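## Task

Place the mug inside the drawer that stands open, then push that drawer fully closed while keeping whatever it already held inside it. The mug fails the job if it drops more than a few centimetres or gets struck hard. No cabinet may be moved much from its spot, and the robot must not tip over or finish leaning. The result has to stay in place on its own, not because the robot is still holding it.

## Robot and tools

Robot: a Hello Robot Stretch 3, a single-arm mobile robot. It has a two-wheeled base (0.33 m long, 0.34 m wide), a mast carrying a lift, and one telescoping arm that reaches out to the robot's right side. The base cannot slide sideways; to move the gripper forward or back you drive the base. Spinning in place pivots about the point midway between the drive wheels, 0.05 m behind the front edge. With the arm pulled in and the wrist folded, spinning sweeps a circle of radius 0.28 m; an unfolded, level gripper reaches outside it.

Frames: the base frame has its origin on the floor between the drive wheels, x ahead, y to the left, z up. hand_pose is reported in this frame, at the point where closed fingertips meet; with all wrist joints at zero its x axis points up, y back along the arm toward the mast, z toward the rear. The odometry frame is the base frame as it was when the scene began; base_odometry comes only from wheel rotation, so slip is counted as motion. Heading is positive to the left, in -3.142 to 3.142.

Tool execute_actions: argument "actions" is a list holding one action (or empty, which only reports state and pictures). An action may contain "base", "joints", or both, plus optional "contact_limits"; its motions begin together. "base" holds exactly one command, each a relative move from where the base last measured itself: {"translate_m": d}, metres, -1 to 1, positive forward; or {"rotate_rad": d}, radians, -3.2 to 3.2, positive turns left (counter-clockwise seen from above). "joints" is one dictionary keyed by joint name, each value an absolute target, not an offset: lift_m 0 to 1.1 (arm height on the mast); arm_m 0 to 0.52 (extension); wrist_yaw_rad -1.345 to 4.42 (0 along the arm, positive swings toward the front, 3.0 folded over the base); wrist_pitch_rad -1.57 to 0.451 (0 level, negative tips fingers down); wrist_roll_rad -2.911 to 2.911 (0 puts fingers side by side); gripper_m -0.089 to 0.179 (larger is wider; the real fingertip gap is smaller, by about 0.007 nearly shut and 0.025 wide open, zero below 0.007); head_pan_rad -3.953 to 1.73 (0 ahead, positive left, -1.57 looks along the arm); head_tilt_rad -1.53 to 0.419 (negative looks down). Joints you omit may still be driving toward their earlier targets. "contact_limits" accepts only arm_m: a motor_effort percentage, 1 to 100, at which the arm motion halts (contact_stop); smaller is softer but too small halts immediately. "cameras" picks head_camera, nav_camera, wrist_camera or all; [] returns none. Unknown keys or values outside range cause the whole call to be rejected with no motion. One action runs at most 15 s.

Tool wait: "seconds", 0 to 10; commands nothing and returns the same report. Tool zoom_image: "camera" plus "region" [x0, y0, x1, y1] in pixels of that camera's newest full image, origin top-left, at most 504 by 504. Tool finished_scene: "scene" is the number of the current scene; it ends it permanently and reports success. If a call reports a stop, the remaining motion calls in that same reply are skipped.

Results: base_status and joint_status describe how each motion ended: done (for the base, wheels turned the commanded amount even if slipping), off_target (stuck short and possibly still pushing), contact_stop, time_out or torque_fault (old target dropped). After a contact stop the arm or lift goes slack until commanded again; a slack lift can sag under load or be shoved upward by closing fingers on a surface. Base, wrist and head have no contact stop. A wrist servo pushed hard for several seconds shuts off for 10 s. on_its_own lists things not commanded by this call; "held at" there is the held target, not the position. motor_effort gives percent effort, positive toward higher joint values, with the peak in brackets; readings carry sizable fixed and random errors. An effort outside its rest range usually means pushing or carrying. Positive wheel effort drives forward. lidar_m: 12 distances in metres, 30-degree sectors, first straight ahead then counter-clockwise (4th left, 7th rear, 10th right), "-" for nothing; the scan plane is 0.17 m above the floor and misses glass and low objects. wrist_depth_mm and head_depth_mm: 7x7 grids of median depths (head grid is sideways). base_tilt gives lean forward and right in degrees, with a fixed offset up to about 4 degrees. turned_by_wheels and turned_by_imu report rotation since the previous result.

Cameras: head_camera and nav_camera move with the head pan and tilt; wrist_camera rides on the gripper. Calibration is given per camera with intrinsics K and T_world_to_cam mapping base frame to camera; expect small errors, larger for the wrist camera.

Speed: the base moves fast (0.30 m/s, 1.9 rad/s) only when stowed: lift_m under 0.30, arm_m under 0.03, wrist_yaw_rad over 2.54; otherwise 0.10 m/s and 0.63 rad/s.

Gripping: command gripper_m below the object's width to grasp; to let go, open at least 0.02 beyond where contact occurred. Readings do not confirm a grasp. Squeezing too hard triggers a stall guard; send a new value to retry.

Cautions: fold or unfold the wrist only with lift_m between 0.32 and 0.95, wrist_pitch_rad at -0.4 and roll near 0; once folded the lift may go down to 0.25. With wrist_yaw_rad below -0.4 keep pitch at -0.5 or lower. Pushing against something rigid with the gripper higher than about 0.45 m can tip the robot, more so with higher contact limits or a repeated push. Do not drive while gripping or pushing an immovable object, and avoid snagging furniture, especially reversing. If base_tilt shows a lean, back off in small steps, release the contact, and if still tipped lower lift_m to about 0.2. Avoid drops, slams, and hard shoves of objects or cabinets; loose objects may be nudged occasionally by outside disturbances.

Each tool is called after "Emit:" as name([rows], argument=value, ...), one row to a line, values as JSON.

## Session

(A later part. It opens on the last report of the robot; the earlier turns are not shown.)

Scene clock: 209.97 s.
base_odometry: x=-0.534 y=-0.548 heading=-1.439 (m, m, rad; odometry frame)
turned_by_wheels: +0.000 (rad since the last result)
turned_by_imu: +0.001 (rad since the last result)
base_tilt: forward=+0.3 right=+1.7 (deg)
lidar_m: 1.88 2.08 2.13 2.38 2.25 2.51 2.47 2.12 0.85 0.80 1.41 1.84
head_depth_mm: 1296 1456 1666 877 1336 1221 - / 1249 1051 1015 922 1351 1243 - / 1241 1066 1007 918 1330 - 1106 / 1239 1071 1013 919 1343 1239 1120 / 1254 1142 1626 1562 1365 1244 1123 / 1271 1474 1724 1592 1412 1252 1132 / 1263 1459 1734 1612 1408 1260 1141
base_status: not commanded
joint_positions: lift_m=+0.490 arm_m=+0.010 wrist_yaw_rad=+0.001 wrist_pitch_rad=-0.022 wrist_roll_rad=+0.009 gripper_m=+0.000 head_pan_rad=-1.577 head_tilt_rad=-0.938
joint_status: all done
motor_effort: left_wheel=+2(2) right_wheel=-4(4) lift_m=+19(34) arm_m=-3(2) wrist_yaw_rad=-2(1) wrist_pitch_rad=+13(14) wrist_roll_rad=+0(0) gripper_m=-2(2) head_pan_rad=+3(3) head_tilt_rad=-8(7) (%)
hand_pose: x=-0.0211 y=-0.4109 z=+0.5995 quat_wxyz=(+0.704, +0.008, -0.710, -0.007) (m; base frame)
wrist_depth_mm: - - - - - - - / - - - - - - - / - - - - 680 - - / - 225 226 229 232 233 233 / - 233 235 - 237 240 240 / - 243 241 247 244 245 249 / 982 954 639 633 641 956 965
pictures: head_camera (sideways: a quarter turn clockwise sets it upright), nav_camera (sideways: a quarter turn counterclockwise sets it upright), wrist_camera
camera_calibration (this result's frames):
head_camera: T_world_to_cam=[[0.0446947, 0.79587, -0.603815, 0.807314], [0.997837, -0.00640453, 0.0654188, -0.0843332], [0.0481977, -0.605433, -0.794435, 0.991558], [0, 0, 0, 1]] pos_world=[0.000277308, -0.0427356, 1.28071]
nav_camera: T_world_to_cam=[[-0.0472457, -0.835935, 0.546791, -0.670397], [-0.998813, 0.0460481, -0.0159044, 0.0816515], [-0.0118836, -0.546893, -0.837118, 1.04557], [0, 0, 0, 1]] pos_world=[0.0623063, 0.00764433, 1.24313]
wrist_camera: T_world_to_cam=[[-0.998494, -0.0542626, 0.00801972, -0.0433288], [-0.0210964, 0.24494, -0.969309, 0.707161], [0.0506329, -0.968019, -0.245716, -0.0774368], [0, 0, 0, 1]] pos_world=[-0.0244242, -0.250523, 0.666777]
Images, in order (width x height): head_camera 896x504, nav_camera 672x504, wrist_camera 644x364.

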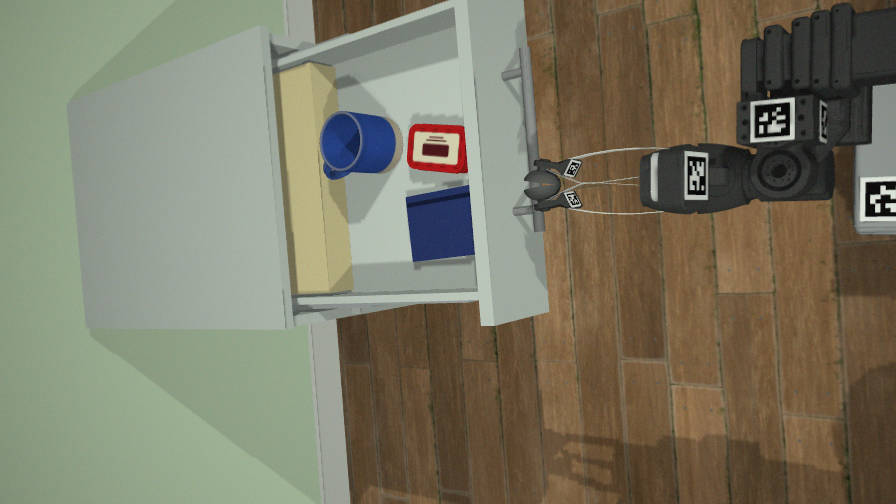

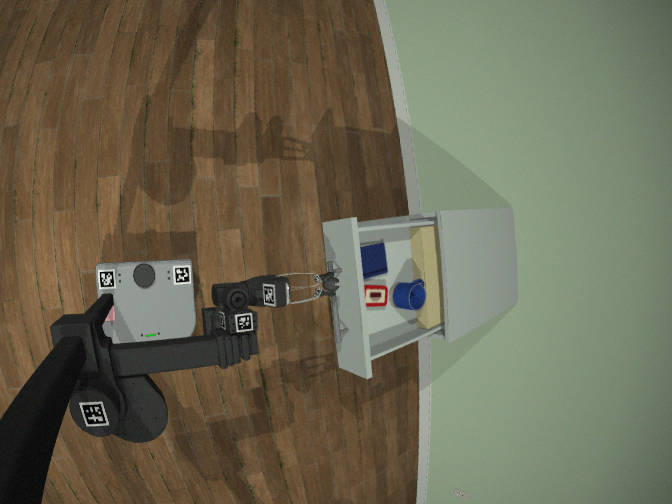

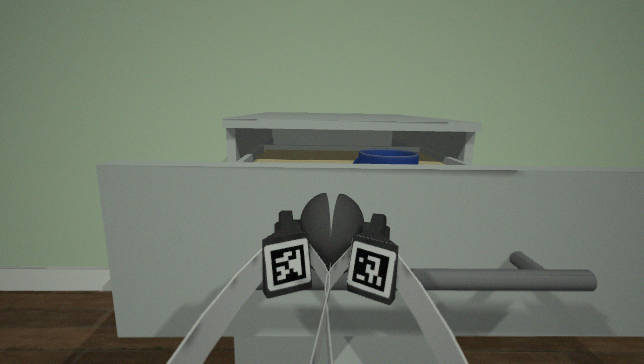

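Emit:
execute_actions([
  {"base":{"translate_m":-0.06}},
], cameras=[])

Emit:
execute_actions([
  {"joints":{"arm_m":0.06}},
], cameras=["wrist_camera"])

Emit:
execute_actions([
  {"joints":{"arm_m":0.27},"contact_limits":{"arm_m":15}},
])

Scene clock: 222.10 s.
base_odometry: x=-0.542 y=-0.488 heading=-1.439 (m, m, rad; odometry frame)
turned_by_wheels: +0.000 (rad since the last result)
turned_by_imu: +0.001 (rad since the last result)
base_tilt: forward=+0.3 right=+1.8 (deg)
lidar_m: 1.94 2.13 2.21 2.37 2.24 2.56 2.41 2.12 1.47 0.81 0.82 1.85
head_depth_mm: 1305 1523 1724 1508 1342 1216 - / 1272 1082 1020 923 1343 1243 - / 1243 1064 1004 903 1336 - 1102 / 1242 1073 1015 922 1342 1240 1122 / 1262 1090 1025 927 1358 1239 1129 / 1275 1445 1736 1596 1407 1257 1136 / 1269 1473 1742 1611 1416 1258 1142
base_status: done
joint_positions: lift_m=+0.490 arm_m=+0.010 wrist_yaw_rad=+0.001 wrist_pitch_rad=-0.022 wrist_roll_rad=+0.009 gripper_m=+0.000 head_pan_rad=-1.577 head_tilt_rad=-0.938
joint_status: not commanded
motor_effort: left_wheel=+2(4) right_wheel=-5(9) lift_m=+19(19) arm_m=-2(3) wrist_yaw_rad=-3(2) wrist_pitch_rad=+13(12) wrist_roll_rad=+0(0) gripper_m=-2(3) head_pan_rad=+3(3) head_tilt_rad=-7(8) (%)
hand_pose: x=-0.0211 y=-0.4109 z=+0.5995 quat_wxyz=(+0.704, +0.008, -0.710, -0.007) (m; base frame)
wrist_depth_mm: - - - - - - - / - - - - - - - / - - 722 - 794 - - / 229 230 233 234 234 238 241 / 237 236 238 - 242 245 250 / 244 245 210 252 236 254 - / 955 918 636 656 652 930 988
pictures: none
No camera images: the call's "cameras" was empty. Leave "cameras" out to get every camera's image.

Scene clock: 223.57 s.
base_odometry: x=-0.542 y=-0.488 heading=-1.439 (m, m, rad; odometry frame)
turned_by_wheels: +0.000 (rad since the last result)
turned_by_imu: +0.000 (rad since the last result)
base_tilt: forward=+0.3 right=+1.7 (deg)
lidar_m: 1.94 2.12 2.21 2.37 2.24 2.55 2.41 2.12 1.47 0.81 0.82 1.85
head_depth_mm: 1308 1516 1723 1510 1350 1238 - / 1274 1085 1017 921 1353 1275 1108 / 1242 1065 999 919 1382 - 1134 / 1241 1075 1016 923 1333 1240 1116 / 1250 1088 1016 926 1348 1250 1127 / 1269 1455 1735 1599 1404 1252 1131 / 1265 1471 1732 1606 1425 1261 1140
base_status: not commanded
joint_positions: lift_m=+0.490 arm_m=+0.060 wrist_yaw_rad=+0.002 wrist_pitch_rad=-0.021 wrist_roll_rad=+0.009 gripper_m=+0.000 head_pan_rad=-1.577 head_tilt_rad=-0.938
joint_status: all done
motor_effort: left_wheel=+2(2) right_wheel=-4(4) lift_m=+19(20) arm_m=+4(6) wrist_yaw_rad=-3(2) wrist_pitch_rad=+12(13) wrist_roll_rad=+0(0) gripper_m=-2(2) head_pan_rad=+3(3) head_tilt_rad=-7(8) (%)
hand_pose: x=-0.0210 y=-0.4603 z=+0.5995 quat_wxyz=(+0.704, +0.008, -0.710, -0.007) (m; base frame)
wrist_depth_mm: - - - - - - - / - - - - - - - / - - 685 718 680 - - / 181 183 184 186 188 192 196 / 185 187 188 - 192 193 195 / 192 192 195 198 198 200 202 / 200 160 203 205 206 209 211
pictures: wrist_camera
camera_calibration (this result's frames):
wrist_camera: T_world_to_cam=[[-0.998474, -0.0546358, 0.00802291, -0.0460831], [-0.0211878, 0.244871, -0.969324, 0.719236], [0.0509953, -0.968015, -0.245655, -0.125211], [0, 0, 0, 1]] pos_world=[-0.0243885, -0.299844, 0.666783]
Images, in order (width x height): wrist_camera 644x364.

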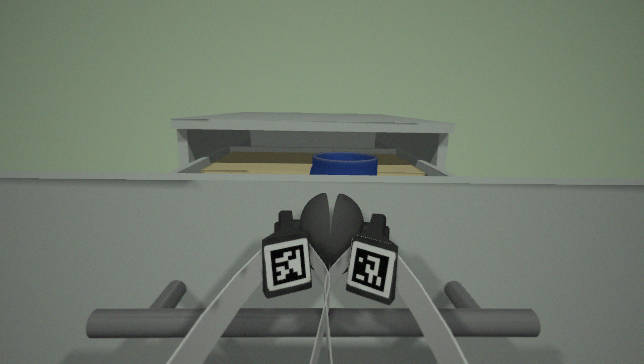

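Scene clock: 226.33 s.
base_odometry: x=-0.542 y=-0.488 heading=-1.439 (m, m, rad; odometry frame)
turned_by_wheels: +0.000 (rad since the last result)
turned_by_imu: +0.001 (rad since the last result)
base_tilt: forward=+0.2 right=+1.8 (deg)
lidar_m: 1.94 2.12 2.21 2.37 2.24 2.55 2.40 2.12 1.47 0.81 0.82 1.85
head_depth_mm: 1306 1528 1716 1545 1357 1225 - / 1273 1079 961 1287 - 1228 1122 / 1249 1063 968 1203 1349 1231 1133 / 1243 1077 970 1268 1392 1243 1120 / 1251 1083 979 1298 1400 1240 1130 / 1273 1447 1729 1594 1403 1259 1132 / 1270 1470 1734 1612 1412 1263 1140
base_status: not commanded
joint_positions: lift_m=+0.490 arm_m=+0.270 wrist_yaw_rad=+0.005 wrist_pitch_rad=-0.021 wrist_roll_rad=+0.009 gripper_m=+0.000 head_pan_rad=-1.577 head_tilt_rad=-0.938
joint_status: all done
motor_effort: left_wheel=+3(3) right_wheel=-6(8) lift_m=+19(20) arm_m=+5(7) wrist_yaw_rad=-6(14) wrist_pitch_rad=+13(12) wrist_roll_rad=+0(0) gripper_m=-3(3) head_pan_rad=+3(3) head_tilt_rad=-8(8) (%)
contact_limits: arm_m 15 (drawing in: default 21, maximum 35; extending or still: default 30, maximum 49)
hand_pose: x=-0.0202 y=-0.6702 z=+0.5996 quat_wxyz=(+0.704, +0.009, -0.710, -0.006) (m; base frame)
wrist_depth_mm: 835 799 819 833 815 818 850 / 853 856 874 854 854 849 866 / 865 407 472 535 578 885 885 / 183 183 184 185 187 189 191 / 186 188 189 - 192 192 194 / 193 193 194 198 197 200 202 / 201 201 204 205 207 207 210
pictures: head_camera (sideways: a quarter turn clockwise sets it upright), nav_camera (sideways: a quarter turn counterclockwise sets it upright), wrist_camera
camera_calibration (this result's frames):
head_camera: T_world_to_cam=[[0.0446887, 0.795949, -0.603711, 0.807179], [0.997837, -0.00640498, 0.0654188, -0.0843331], [0.0482033, -0.605329, -0.794514, 0.99166], [0, 0, 0, 1]] pos_world=[0.000277671, -0.0427328, 1.28071]
nav_camera: T_world_to_cam=[[-0.0472393, -0.836007, 0.546682, -0.670255], [-0.998813, 0.0460421, -0.0158992, 0.0816447], [-0.0118785, -0.546784, -0.837189, 1.04566], [0, 0, 0, 1]] pos_world=[0.0623063, 0.00765246, 1.24313]
wrist_camera: T_world_to_cam=[[-0.998294, -0.0578262, 0.00803868, -0.0588819], [-0.0219684, 0.244496, -0.969402, 0.77052], [0.0540914, -0.967925, -0.245349, -0.328525], [0, 0, 0, 1]] pos_world=[-0.024084, -0.509781, 0.666813]
Images, in order (width x height): head_camera 896x504, nav_camera 672x504, wrist_camera 644x364.

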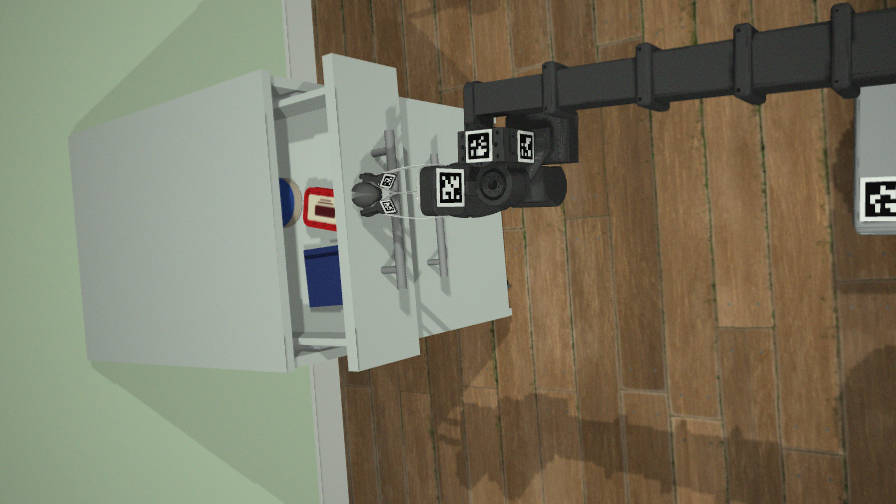

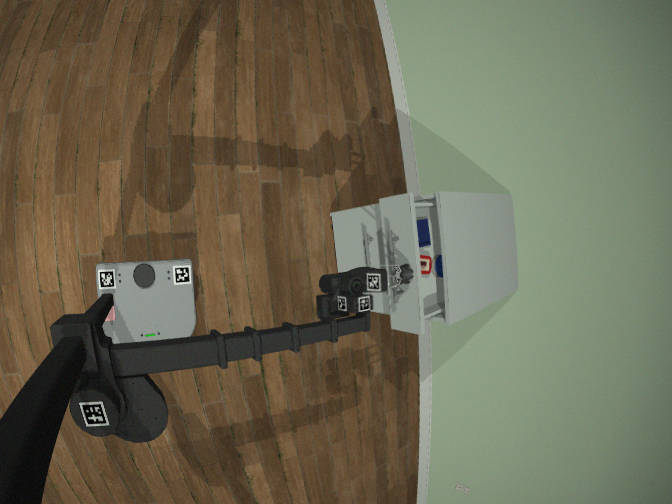

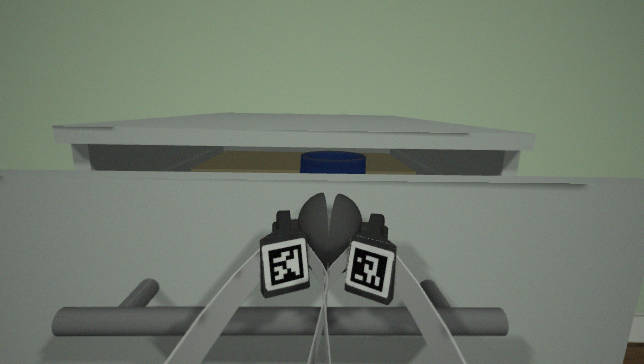

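Emit:
execute_actions([
  {"joints":{"arm_m":0.375},"contact_limits":{"arm_m":15}},
], cameras=["wrist_camera"])

Emit:
execute_actions([
  {"joints":{"arm_m":0.42},"contact_limits":{"arm_m":14}},
], cameras=["wrist_camera"])

Emit:
execute_actions([
  {"joints":{"arm_m":0.3}},
])

Scene clock: 233.70 s.
base_odometry: x=-0.542 y=-0.488 heading=-1.439 (m, m, rad; odometry frame)
turned_by_wheels: +0.000 (rad since the last result)
turned_by_imu: +0.001 (rad since the last result)
base_tilt: forward=+0.2 right=+1.7 (deg)
lidar_m: 1.94 2.12 2.21 2.37 2.24 2.55 2.40 2.13 1.47 0.81 0.82 1.84
head_depth_mm: 1304 1527 1726 1540 1361 1232 - / 1278 1083 1041 - 1371 1227 1126 / 1237 1069 1001 - 1375 1236 1133 / 1233 1075 996 1269 1393 1241 1123 / 1256 1084 1017 1346 1394 1247 1128 / 1265 1454 1729 1596 1408 1258 1132 / 1273 1477 1742 1612 1416 1261 1144
base_status: not commanded
joint_positions: lift_m=+0.490 arm_m=+0.375 wrist_yaw_rad=+0.003 wrist_pitch_rad=-0.021 wrist_roll_rad=+0.009 gripper_m=+0.000 head_pan_rad=-1.577 head_tilt_rad=-0.938
joint_status: all done
motor_effort: left_wheel=+2(4) right_wheel=-4(11) lift_m=+20(20) arm_m=+3(6) wrist_yaw_rad=-4(16) wrist_pitch_rad=+13(13) wrist_roll_rad=+1(0) gripper_m=-2(4) head_pan_rad=+3(3) head_tilt_rad=-8(8) (%)
contact_limits: arm_m 15 (drawing in: default 21, maximum 35; extending or still: default 30, maximum 49)
hand_pose: x=-0.0208 y=-0.7753 z=+0.5996 quat_wxyz=(+0.704, +0.009, -0.710, -0.007) (m; base frame)
wrist_depth_mm: 708 728 735 733 736 740 749 / 742 739 752 740 761 757 767 / 249 258 277 295 319 769 794 / 195 197 199 201 201 203 205 / 202 204 205 - 208 210 212 / 208 205 208 176 213 216 222 / 217 217 222 222 224 227 902
pictures: wrist_camera
camera_calibration (this result's frames):
wrist_camera: T_world_to_cam=[[-0.998417, -0.0556609, 0.00804283, -0.06384], [-0.0214393, 0.24449, -0.969415, 0.796235], [0.0519921, -0.968053, -0.245296, -0.430406], [0, 0, 0, 1]] pos_world=[-0.0242905, -0.614881, 0.666819]
Images, in order (width x height): wrist_camera 644x364.

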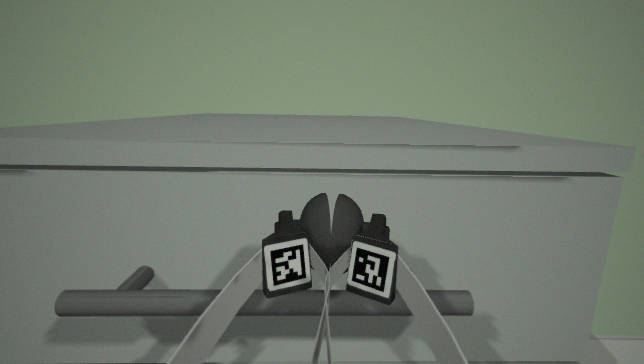

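Scene clock: 234.93 s.
base_odometry: x=-0.542 y=-0.488 heading=-1.439 (m, m, rad; odometry frame)
turned_by_wheels: +0.000 (rad since the last result)
turned_by_imu: +0.000 (rad since the last result)
base_tilt: forward=+0.4 right=+1.7 (deg)
lidar_m: 1.94 2.12 2.21 2.37 2.25 2.55 2.41 2.12 1.47 0.81 0.82 1.85
head_depth_mm: 1304 1517 1713 1539 1367 1238 - / 1273 1081 1038 1544 1370 1223 1122 / 1244 1063 983 1386 1382 1232 1135 / 1240 1071 1001 1269 1389 1242 1122 / 1255 1084 1012 1354 1396 1251 1125 / 1278 1451 1733 1589 1410 1250 1129 / 1268 1467 1729 1606 1414 1256 1135
base_status: not commanded
joint_positions: lift_m=+0.490 arm_m=+0.393 wrist_yaw_rad=+0.004 wrist_pitch_rad=-0.022 wrist_roll_rad=+0.009 gripper_m=+0.000 head_pan_rad=-1.577 head_tilt_rad=-0.939
joint_status: arm_m contact_stop (moved +0.018 of +0.045)
on_its_own: arm_m is slack since a contact_stop, until your next command for it (your +0.420 is given up)
motor_effort: left_wheel=+1(3) right_wheel=-5(8) lift_m=+19(19) arm_m=+0(15) wrist_yaw_rad=-5(6) wrist_pitch_rad=+13(17) wrist_roll_rad=+0(0) gripper_m=-2(2) head_pan_rad=+3(3) head_tilt_rad=-7(8) (%)
contact_limits: arm_m 14 (drawing in: default 21, maximum 35; extending or still: default 30, maximum 49)
hand_pose: x=-0.0204 y=-0.7933 z=+0.5993 quat_wxyz=(+0.704, +0.010, -0.710, -0.007) (m; base frame)
wrist_depth_mm: 720 708 718 692 713 714 720 / 721 726 739 743 729 749 733 / 245 254 272 291 314 785 768 / 180 180 180 182 183 185 187 / 184 185 187 - 190 191 193 / 191 192 193 197 196 199 202 / 199 200 203 205 204 206 210
pictures: wrist_camera
camera_calibration (this result's frames):
wrist_camera: T_world_to_cam=[[-0.998338, -0.0570777, 0.00797186, -0.0655552], [-0.0217876, 0.245734, -0.969092, 0.801086], [0.0533546, -0.967655, -0.246569, -0.446752], [0, 0, 0, 1]] pos_world=[-0.0241562, -0.632898, 0.666693]
Images, in order (width x height): wrist_camera 644x364.

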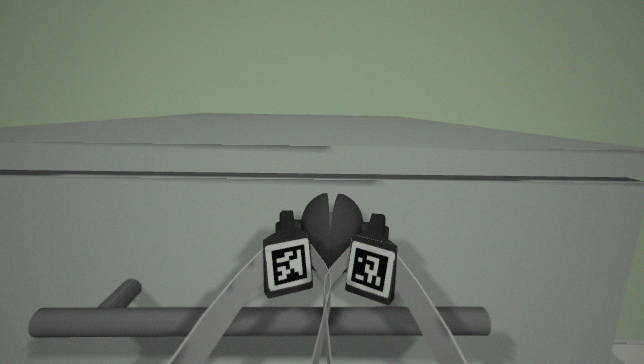

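not run: a stop came earlier in this reply.

Emit:
execute_actions([
  {"joints":{"arm_m":0.33}},
], cameras=["wrist_camera","head_camera"])

Scene clock: 238.53 s.
base_odometry: x=-0.542 y=-0.488 heading=-1.439 (m, m, rad; odometry frame)
turned_by_wheels: +0.000 (rad since the last result)
turned_by_imu: +0.001 (rad since the last result)
base_tilt: forward=+0.4 right=+1.7 (deg)
lidar_m: 1.94 2.12 2.21 2.37 2.24 2.55 2.41 2.12 1.47 0.81 0.82 1.85
head_depth_mm: 1307 1524 1715 1537 1376 1229 - / 1271 1081 1047 1499 1352 1224 1125 / 1242 1061 1003 - 1385 1232 1136 / 1233 1070 999 1269 1393 1239 1122 / 1250 1082 1016 1349 1392 1242 1124 / 1272 1443 1723 1596 1404 1254 1134 / 1269 1471 1735 1604 1410 1265 1135
base_status: not commanded
joint_positions: lift_m=+0.490 arm_m=+0.330 wrist_yaw_rad=+0.002 wrist_pitch_rad=-0.022 wrist_roll_rad=+0.009 gripper_m=+0.000 head_pan_rad=-1.577 head_tilt_rad=-0.939
joint_status: all done
motor_effort: left_wheel=+1(2) right_wheel=-4(5) lift_m=+19(20) arm_m=-3(4) wrist_yaw_rad=-3(6) wrist_pitch_rad=+13(13) wrist_roll_rad=+0(0) gripper_m=-2(3) head_pan_rad=+3(3) head_tilt_rad=-7(7) (%)
hand_pose: x=-0.0209 y=-0.7310 z=+0.5995 quat_wxyz=(+0.704, +0.009, -0.710, -0.007) (m; base frame)
wrist_depth_mm: 770 771 784 779 783 777 792 / 792 796 795 813 823 804 826 / 249 260 277 298 320 817 833 / 241 243 244 246 249 254 851 / 250 250 252 - 254 260 898 / 259 259 261 266 268 269 940 / 269 271 273 277 277 281 954
pictures: head_camera (sideways: a quarter turn clockwise sets it upright), wrist_camera
camera_calibration (this result's frames):
head_camera: T_world_to_cam=[[0.0446911, 0.796524, -0.602952, 0.80619], [0.997837, -0.00646601, 0.0654183, -0.0843325], [0.0482086, -0.604572, -0.79509, 0.992409], [0, 0, 0, 1]] pos_world=[0.000277847, -0.0427126, 1.28067]
wrist_camera: T_world_to_cam=[[-0.998451, -0.0550588, 0.00802044, -0.0610712], [-0.0212915, 0.244905, -0.969313, 0.785526], [0.051405, -0.967983, -0.245698, -0.387188], [0, 0, 0, 1]] pos_world=[-0.0243482, -0.570533, 0.666779]
Images, in order (width x height): head_camera 896x504, wrist_camera 644x364.

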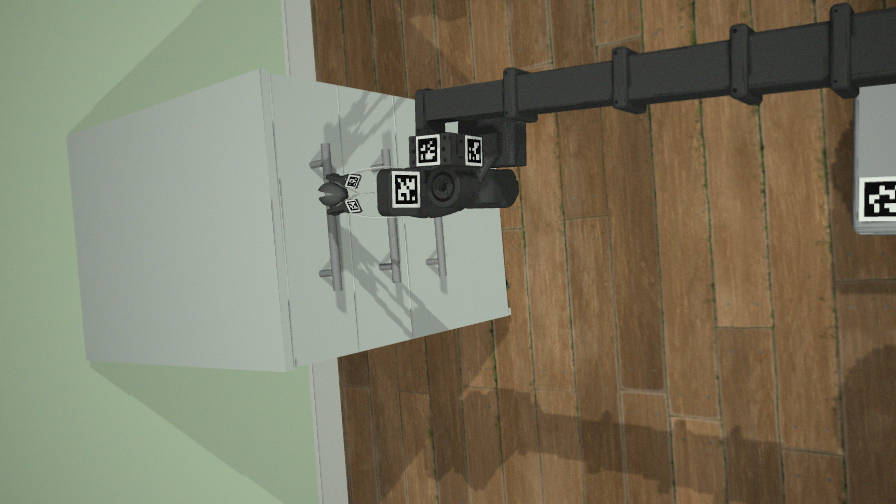

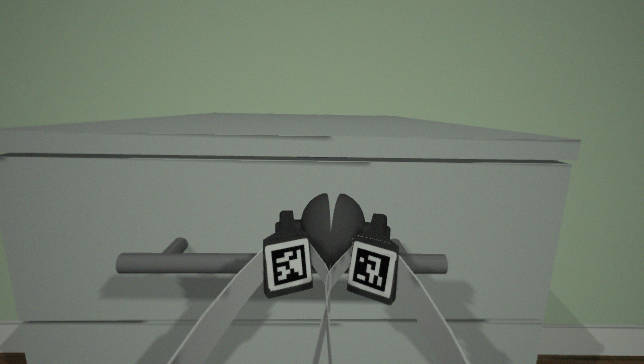

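Emit:
finished_scene(scene=2)

The scene is finished: the task was done.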